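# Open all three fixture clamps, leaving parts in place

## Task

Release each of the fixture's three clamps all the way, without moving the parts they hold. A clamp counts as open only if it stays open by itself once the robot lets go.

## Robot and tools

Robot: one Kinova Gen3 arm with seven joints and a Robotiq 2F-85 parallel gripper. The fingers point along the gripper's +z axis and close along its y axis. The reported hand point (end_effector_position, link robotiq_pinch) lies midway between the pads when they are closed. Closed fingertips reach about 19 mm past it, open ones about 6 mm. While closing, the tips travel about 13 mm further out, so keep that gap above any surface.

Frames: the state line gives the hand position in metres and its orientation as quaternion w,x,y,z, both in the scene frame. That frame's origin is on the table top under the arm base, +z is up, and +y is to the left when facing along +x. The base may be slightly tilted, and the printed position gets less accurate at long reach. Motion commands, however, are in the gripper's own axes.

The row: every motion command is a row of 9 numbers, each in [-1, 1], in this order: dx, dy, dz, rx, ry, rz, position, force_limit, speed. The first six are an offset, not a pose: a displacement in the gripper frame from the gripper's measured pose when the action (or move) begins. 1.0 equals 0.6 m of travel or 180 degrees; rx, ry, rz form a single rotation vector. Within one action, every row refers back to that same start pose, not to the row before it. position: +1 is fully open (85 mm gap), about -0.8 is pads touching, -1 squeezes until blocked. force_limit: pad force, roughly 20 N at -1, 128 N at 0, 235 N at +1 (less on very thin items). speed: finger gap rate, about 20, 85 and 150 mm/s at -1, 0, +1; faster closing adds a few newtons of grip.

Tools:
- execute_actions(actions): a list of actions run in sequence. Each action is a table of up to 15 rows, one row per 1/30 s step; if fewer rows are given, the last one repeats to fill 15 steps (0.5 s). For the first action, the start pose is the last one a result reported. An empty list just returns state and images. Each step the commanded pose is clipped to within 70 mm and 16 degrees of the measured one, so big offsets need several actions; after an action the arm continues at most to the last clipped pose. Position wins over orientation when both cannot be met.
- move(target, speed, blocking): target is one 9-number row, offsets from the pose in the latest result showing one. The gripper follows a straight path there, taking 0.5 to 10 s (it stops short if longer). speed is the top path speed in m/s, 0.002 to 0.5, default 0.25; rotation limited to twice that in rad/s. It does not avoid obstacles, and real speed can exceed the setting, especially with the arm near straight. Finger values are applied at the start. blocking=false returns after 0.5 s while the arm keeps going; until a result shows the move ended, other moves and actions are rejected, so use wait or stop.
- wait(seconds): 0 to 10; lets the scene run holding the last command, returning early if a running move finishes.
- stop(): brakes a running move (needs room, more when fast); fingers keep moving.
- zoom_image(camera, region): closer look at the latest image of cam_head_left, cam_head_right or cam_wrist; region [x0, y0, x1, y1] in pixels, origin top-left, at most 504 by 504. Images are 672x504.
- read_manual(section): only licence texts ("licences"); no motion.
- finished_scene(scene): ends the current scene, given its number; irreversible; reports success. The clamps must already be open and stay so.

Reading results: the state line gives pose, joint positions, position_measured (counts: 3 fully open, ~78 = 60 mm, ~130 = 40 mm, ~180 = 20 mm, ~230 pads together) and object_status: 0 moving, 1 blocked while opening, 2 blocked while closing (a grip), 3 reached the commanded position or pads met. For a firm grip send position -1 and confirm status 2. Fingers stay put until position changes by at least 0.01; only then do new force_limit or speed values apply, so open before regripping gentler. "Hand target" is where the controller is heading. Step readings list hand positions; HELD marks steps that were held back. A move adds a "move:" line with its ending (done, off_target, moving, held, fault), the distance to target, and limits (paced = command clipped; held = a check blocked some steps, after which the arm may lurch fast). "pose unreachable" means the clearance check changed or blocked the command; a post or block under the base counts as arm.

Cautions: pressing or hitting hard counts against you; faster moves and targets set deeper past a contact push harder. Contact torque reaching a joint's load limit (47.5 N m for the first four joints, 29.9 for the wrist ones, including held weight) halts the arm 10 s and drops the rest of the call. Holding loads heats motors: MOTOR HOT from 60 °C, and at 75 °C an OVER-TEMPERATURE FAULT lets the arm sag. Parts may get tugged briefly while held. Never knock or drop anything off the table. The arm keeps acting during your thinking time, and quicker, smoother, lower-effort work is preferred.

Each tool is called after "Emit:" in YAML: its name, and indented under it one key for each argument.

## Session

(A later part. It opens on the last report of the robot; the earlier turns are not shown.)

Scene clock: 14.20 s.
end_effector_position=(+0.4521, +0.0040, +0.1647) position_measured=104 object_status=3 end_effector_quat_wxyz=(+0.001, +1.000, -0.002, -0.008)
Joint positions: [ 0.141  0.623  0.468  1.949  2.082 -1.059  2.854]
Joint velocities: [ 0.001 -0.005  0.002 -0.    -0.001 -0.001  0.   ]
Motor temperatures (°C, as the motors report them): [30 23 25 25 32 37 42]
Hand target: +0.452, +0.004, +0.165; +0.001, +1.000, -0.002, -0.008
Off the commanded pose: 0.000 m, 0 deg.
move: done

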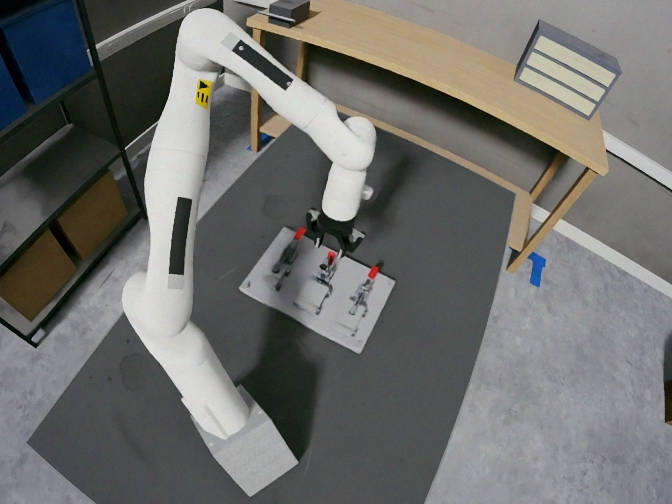

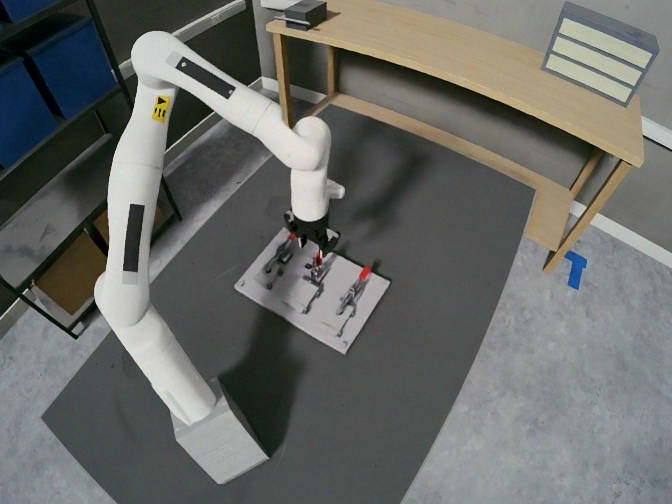

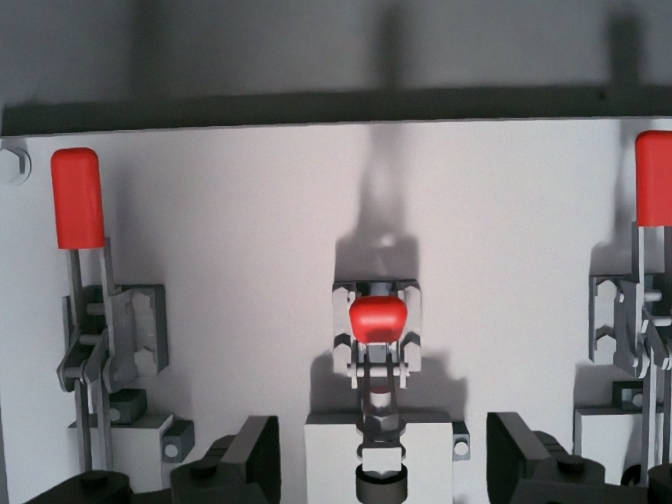

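Emit:
move:
  target: [0.11,0,0.03,0,0,0,-1,-0.6,1]
  speed: 0.2

Emit:
move:
  target: [0,0,0.075,0,0,0,-1,-0.6,1]
  speed: 0.15

Emit:
move:
  target: [-0.055,0,0,0,0,0,-1,-0.6,1]
  speed: 0.03

Emit:
zoom_image:
  camera: "cam_head_left"
  region: [240, 180, 420, 340]

Scene clock: 15.23 s.
end_effector_position=(+0.5180, +0.0040, +0.1459) position_measured=231 object_status=3 end_effector_quat_wxyz=(+0.001, +1.000, -0.002, -0.008)
Joint positions: [ 0.102  0.713  0.454  1.744  2.08  -1.102  2.706]
Joint velocities: [ 0.     0.007 -0.002 -0.001  0.001  0.001 -0.   ]
Motor temperatures (°C, as the motors report them): [30 23 25 25 32 37 42]
Hand target: +0.518, +0.004, +0.146; +0.001, +1.000, -0.002, -0.008
Off the commanded pose: 0.000 m, 0 deg.
move: done

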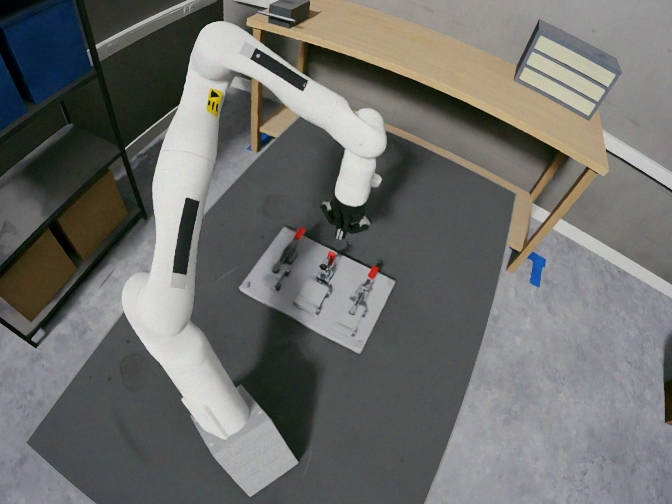

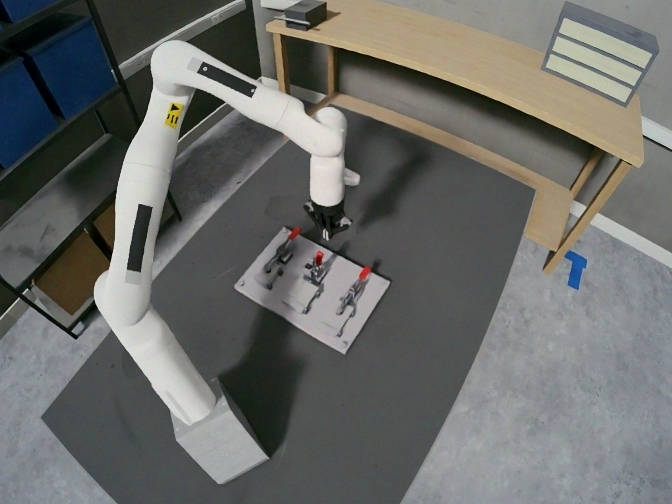

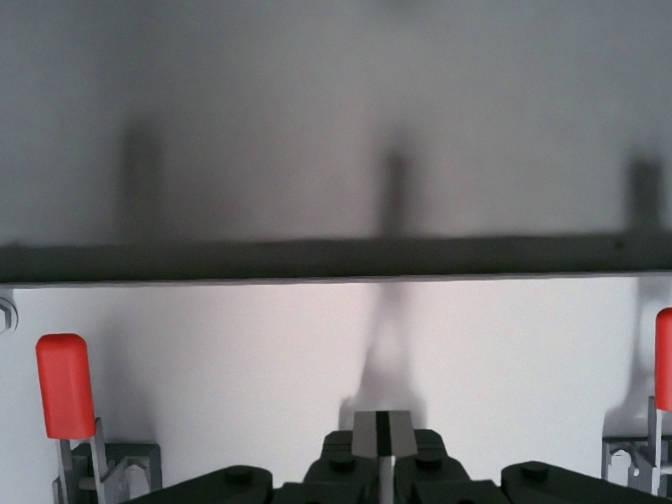

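Scene clock: 15.97 s.
end_effector_position=(+0.5174, +0.0039, +0.1012) position_measured=231 object_status=3 end_effector_quat_wxyz=(+0.001, +1.000, -0.002, -0.008)
Joint positions: [ 0.076  0.777  0.412  1.765  2.004 -1.022  2.752]
Joint velocities: [-0.     0.003 -0.001  0.     0.001  0.001  0.   ]
Motor temperatures (°C, as the motors report them): [30 23 25 25 32 37 42]
Hand target: +0.517, +0.004, +0.101; +0.001, +1.000, -0.002, -0.008
Off the commanded pose: 0.000 m, 0 deg.
move: done

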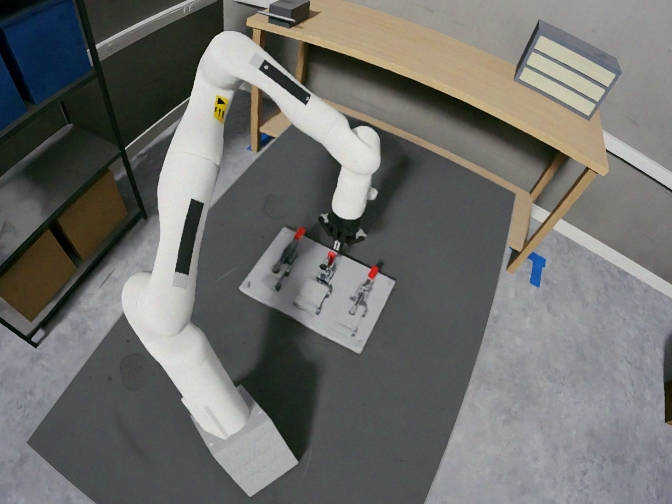

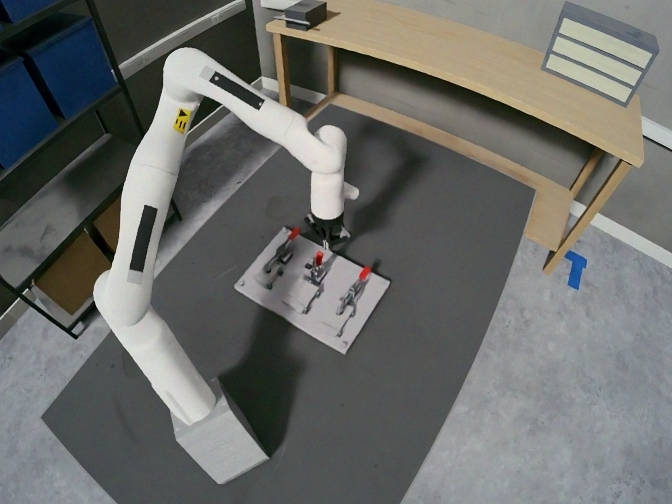

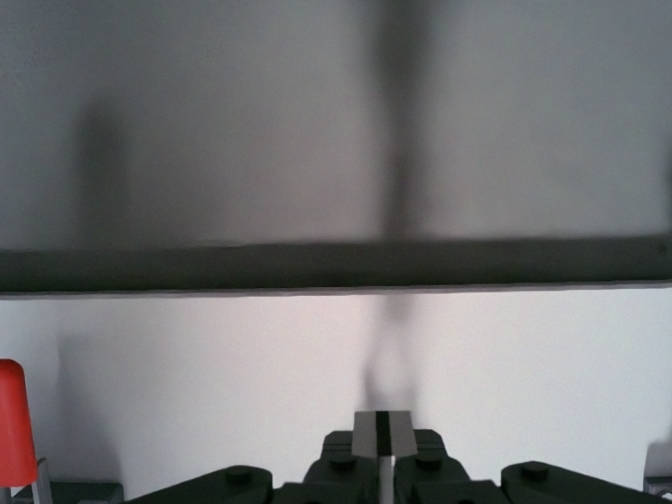

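Scene clock: 17.30 s.
end_effector_position=(+0.4874, +0.0039, +0.1024) position_measured=231 object_status=3 end_effector_quat_wxyz=(+0.001, +1.000, -0.000, -0.005)
Joint positions: [ 0.091  0.747  0.4    1.874  1.97  -0.979  2.847]
Joint velocities: [-0.    -0.003  0.002  0.001 -0.001 -0.002  0.002]
Motor temperatures (°C, as the motors report them): [30 23 25 25 32 37 42]
Hand target: +0.484, +0.004, +0.102; +0.001, +1.000, -0.002, -0.008
Off the commanded pose: 0.003 m, 0 deg.
move: done

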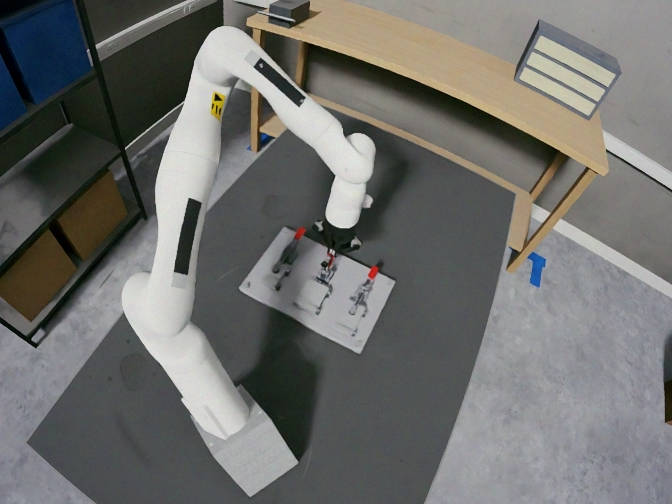

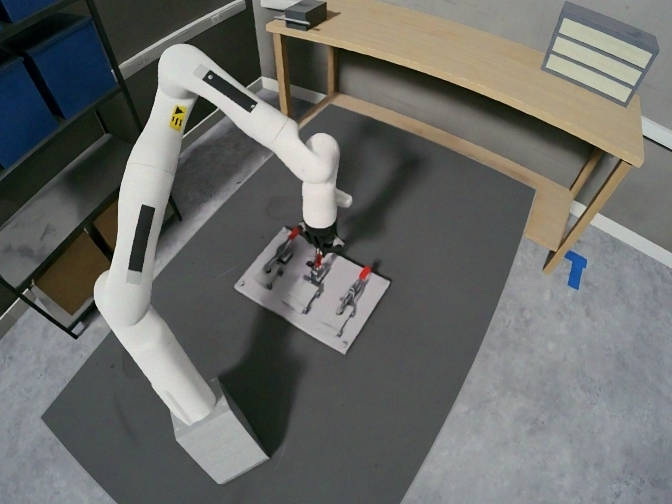

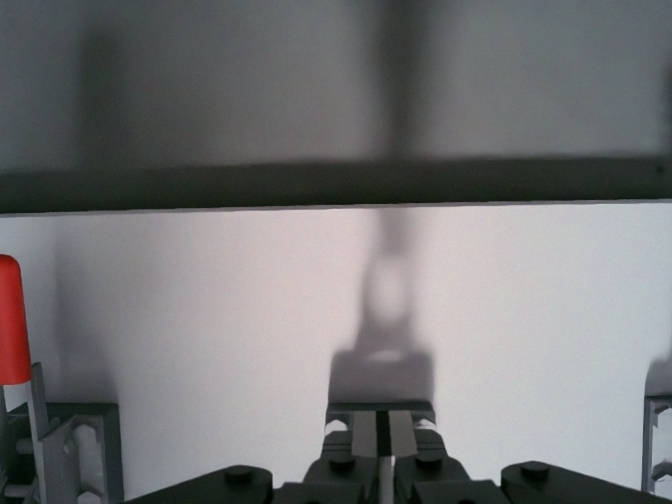

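Region (240, 180, 420, 340) of cam_head_left's 672x504 image, scaled by 2.800, with more detail than that image has.

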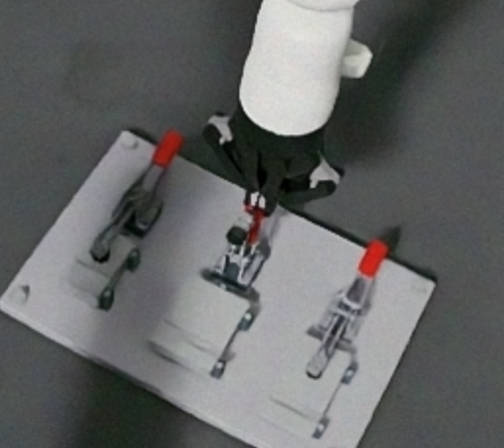

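It moved further. Push a bit more.

Emit:
move:
  target: [-0.015,0,0,0,0,0,-1,-0.6,1]
  speed: 0.02

Emit:
zoom_image:
  camera: "cam_head_left"
  region: [240, 180, 420, 340]

Scene clock: 18.13 s.
end_effector_position=(+0.4869, +0.0044, +0.1045) position_measured=231 object_status=3 end_effector_quat_wxyz=(+0.003, +1.000, +0.003, +0.003)
Joint positions: [ 0.094  0.736  0.398  1.893  1.952 -0.967  2.874]
Joint velocities: [-0.003 -0.001  0.005  0.001 -0.002 -0.003  0.001]
Motor temperatures (°C, as the motors report them): [30 23 25 25 32 37 42]
Hand target: +0.478, +0.004, +0.102; +0.001, +1.000, -0.000, -0.005
Off the commanded pose: 0.009 m, 1 deg.
move: off_target

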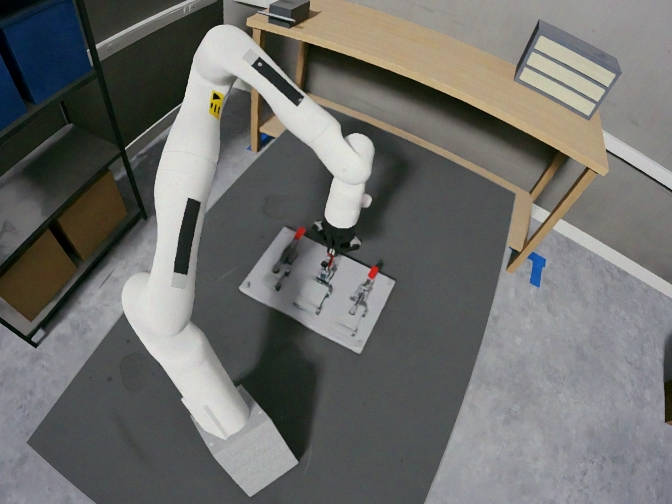

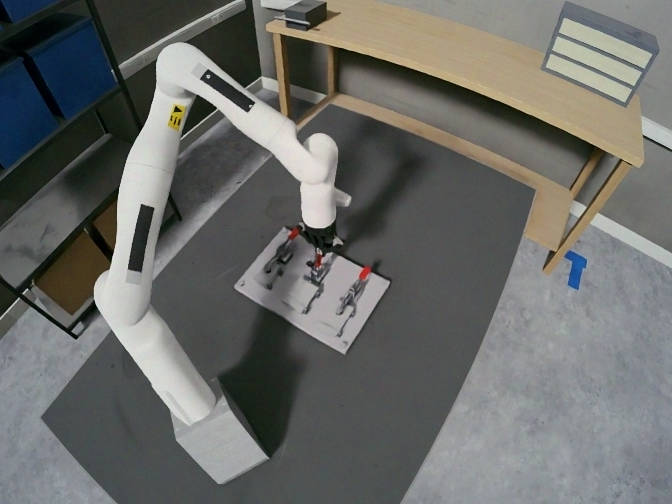

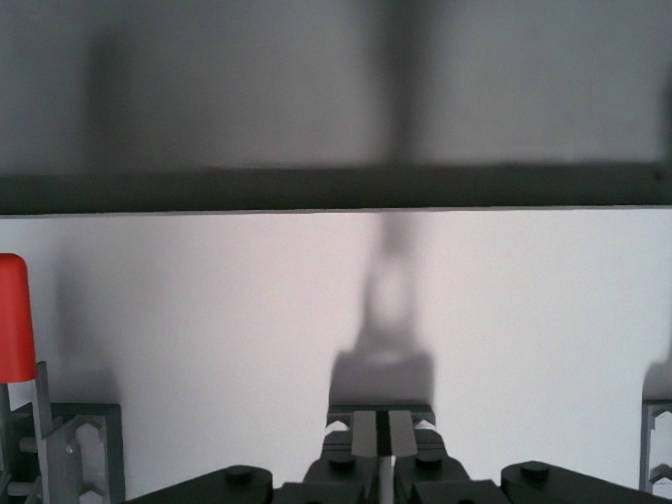

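Region (240, 180, 420, 340) of cam_head_left's 672x504 image, scaled by 2.800, with more detail than that image has.

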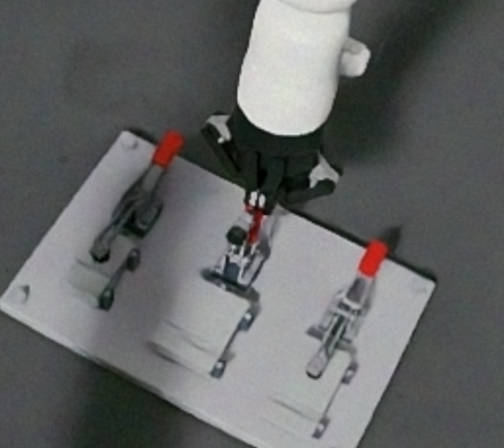

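Emit:
move:
  target: [0.063,0.172,0.02,0,0,0,0.2,-0.6,0.5]
  speed: 0.15

Scene clock: 19.37 s.
end_effector_position=(+0.5262, -0.0982, +0.0938) position_measured=104 object_status=3 end_effector_quat_wxyz=(+0.003, +1.000, +0.003, +0.004)
Joint positions: [ 0.243  0.955  0.406  1.612  1.984 -1.073  2.882]
Joint velocities: [ 0.004  0.008  0.001 -0.002 -0.001 -0.    -0.   ]
Motor temperatures (°C, as the motors report them): [30 24 25 25 32 37 42]
Hand target: +0.526, -0.099, +0.094; +0.003, +1.000, +0.003, +0.003
Off the commanded pose: 0.001 m, 0 deg.
move: done

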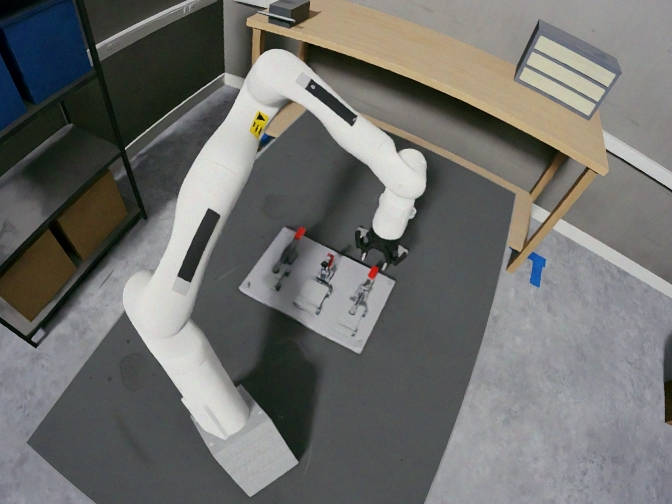

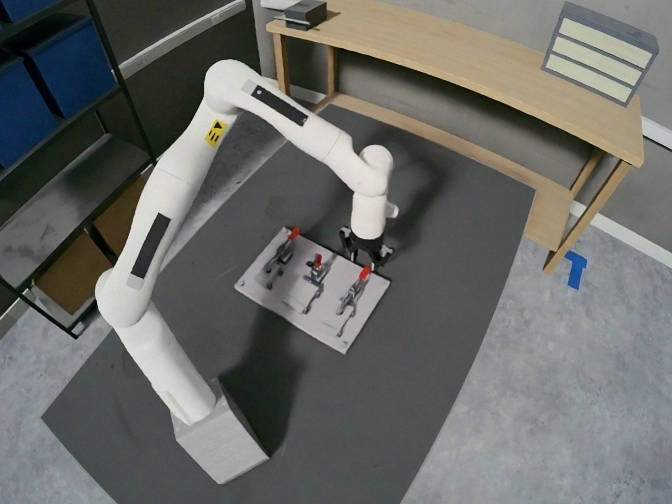

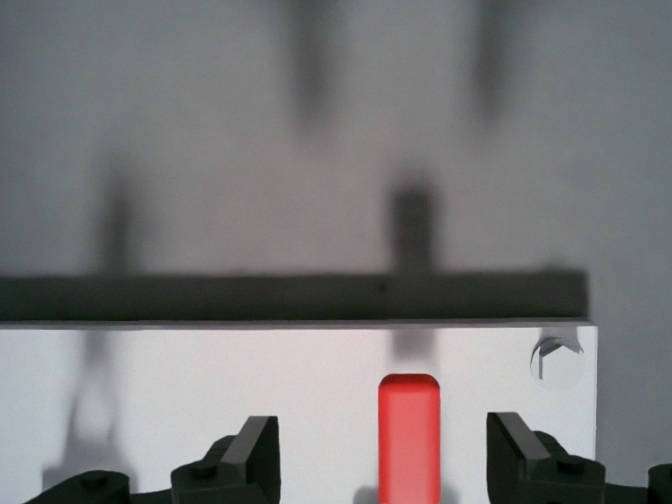

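Emit:
move:
  target: [-0.005,0.0147,0.086,0,0,0,0.2,-0.6,0.5]
  speed: 0.07

Scene clock: 20.63 s.
end_effector_position=(+0.5238, -0.1074, +0.0425) position_measured=104 object_status=3 end_effector_quat_wxyz=(+0.003, +1.000, +0.003, +0.004)
Joint positions: [ 0.227  1.043  0.36   1.603  1.911 -0.999  2.933]
Joint velocities: [ 0.     0.004 -0.    -0.     0.     0.001  0.001]
Motor temperatures (°C, as the motors report them): [30 24 25 25 32 37 42]
Hand target: +0.524, -0.107, +0.042; +0.003, +1.000, +0.003, +0.004
Off the commanded pose: 0.000 m, 0 deg.
move: done

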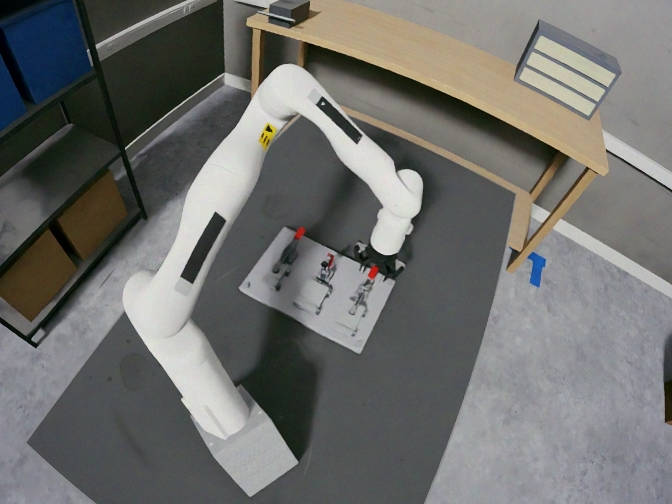

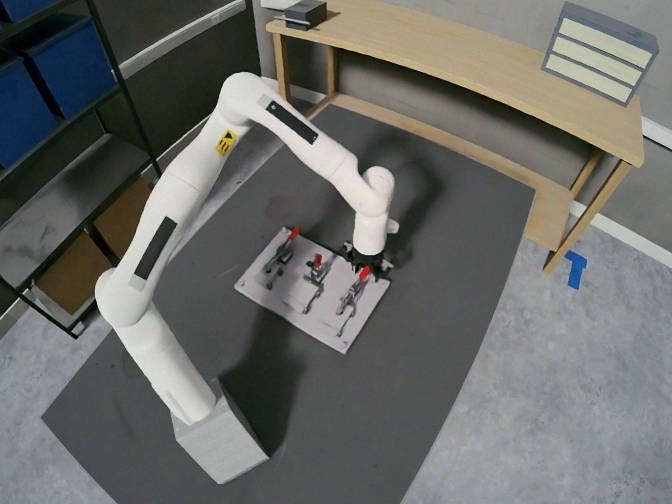

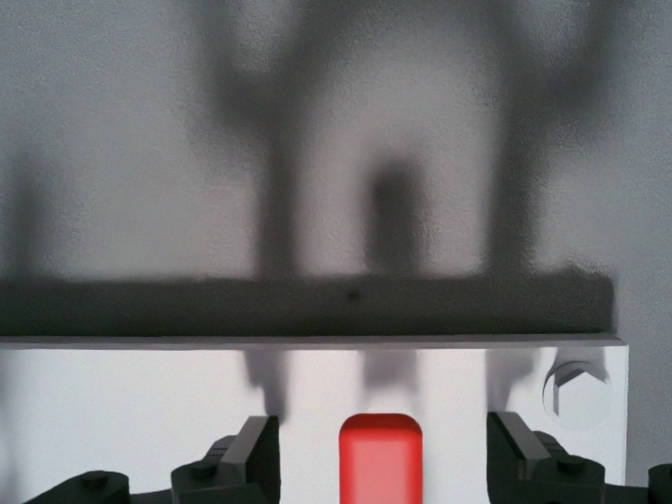

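Emit:
move:
  target: [0,-0.001,-0.004,0,0,0,-1,-0.6,0]

Emit:
move:
  target: [-0.015,0,-0.04,0,0,0,-1,-0.6,0]
  speed: 0.03

Emit:
zoom_image:
  camera: "cam_head_left"
  region: [260, 190, 440, 350]

Scene clock: 21.47 s.
end_effector_position=(+0.5238, -0.1067, +0.0447) position_measured=188 object_status=2 end_effector_quat_wxyz=(+0.003, +1.000, +0.003, +0.004)
Joint positions: [ 0.228  1.039  0.362  1.605  1.913 -1.002  2.931]
Joint velocities: [-0.    -0.     0.     0.    -0.    -0.001 -0.001]
Motor temperatures (°C, as the motors report them): [30 24 25 25 32 37 42]
Hand target: +0.524, -0.107, +0.045; +0.003, +1.000, +0.003, +0.004
Off the commanded pose: 0.000 m, 0 deg.
move: done

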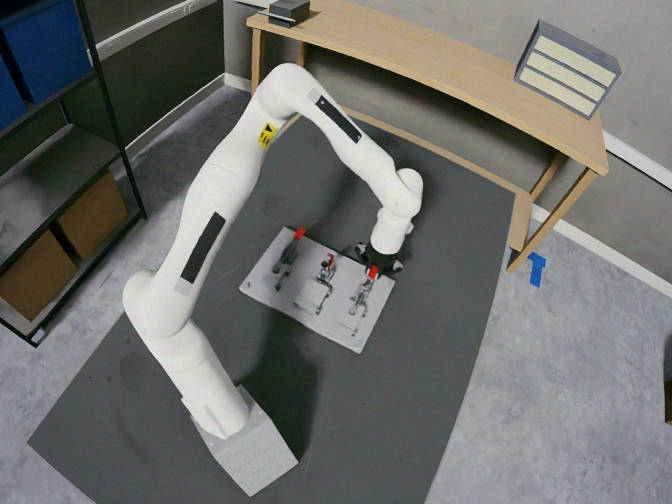

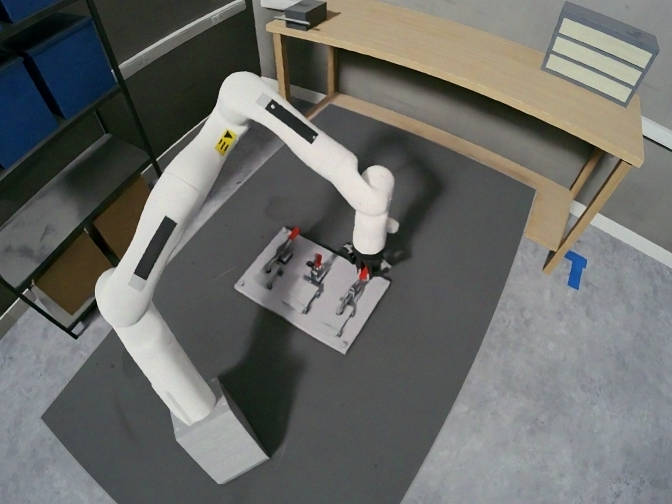

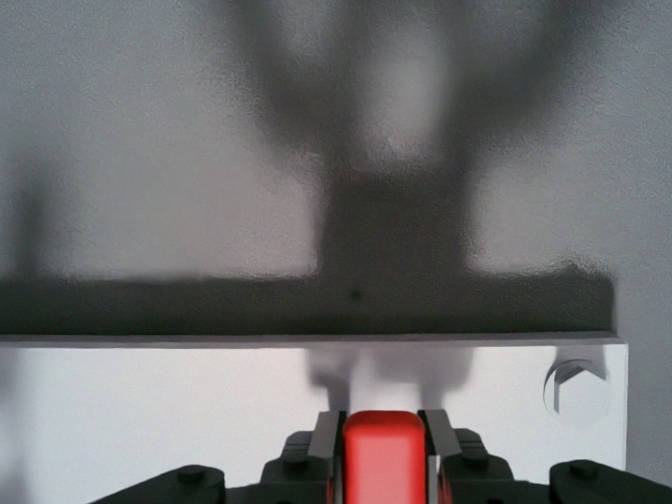

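Scene clock: 22.53 s.
end_effector_position=(+0.5133, -0.1065, +0.0653) position_measured=188 object_status=2 end_effector_quat_wxyz=(+0.002, +1.000, +0.002, +0.002)
Joint positions: [ 0.247  1.002  0.375  1.638  1.939 -1.023  2.941]
Joint velocities: [ 0.002 -0.001 -0.002  0.     0.002  0.002 -0.003]
Motor temperatures (°C, as the motors report them): [30 24 25 25 32 37 42]
Hand target: +0.515, -0.107, +0.069; +0.003, +1.000, +0.003, +0.004
Off the commanded pose: 0.004 m, 0 deg.
move: off_target

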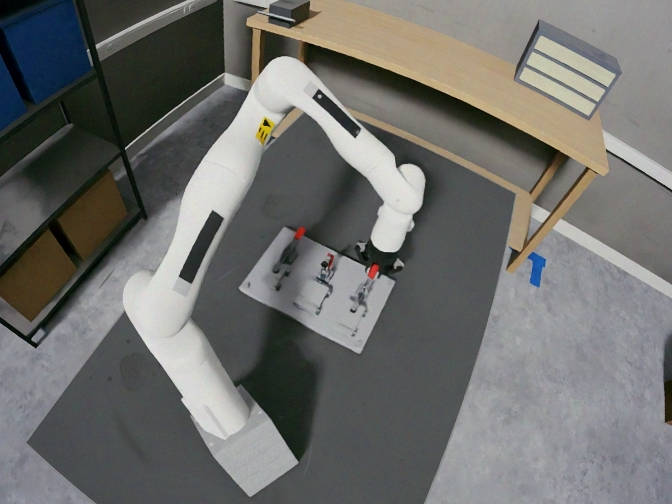

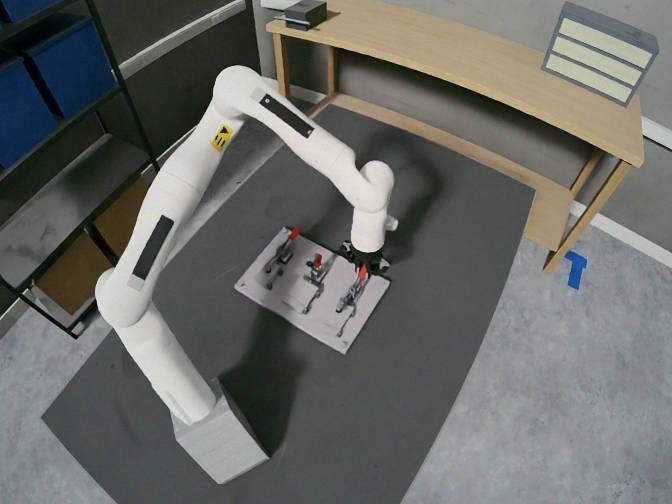

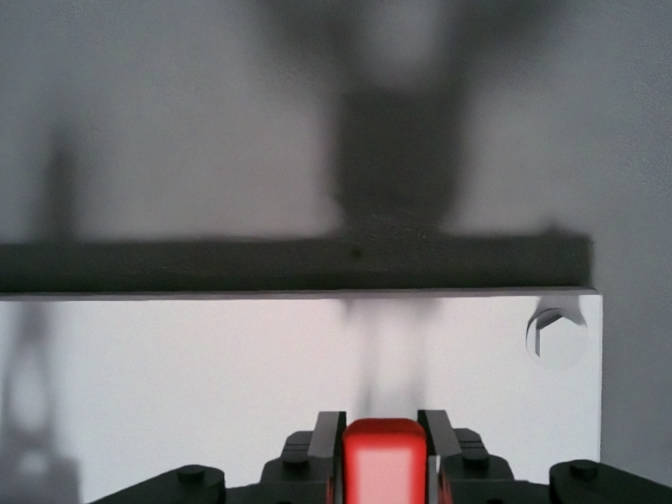

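Region (260, 190, 440, 350) of cam_head_left's 672x504 image, scaled by 2.800, with more detail than that image has.

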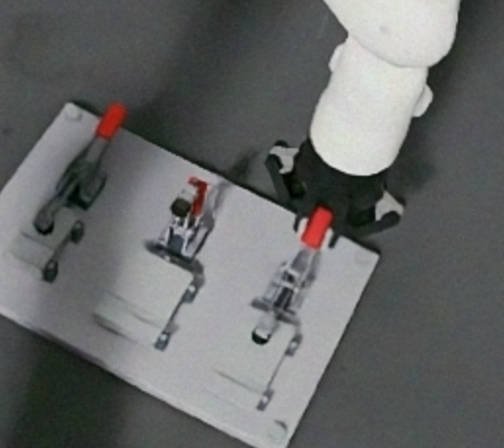

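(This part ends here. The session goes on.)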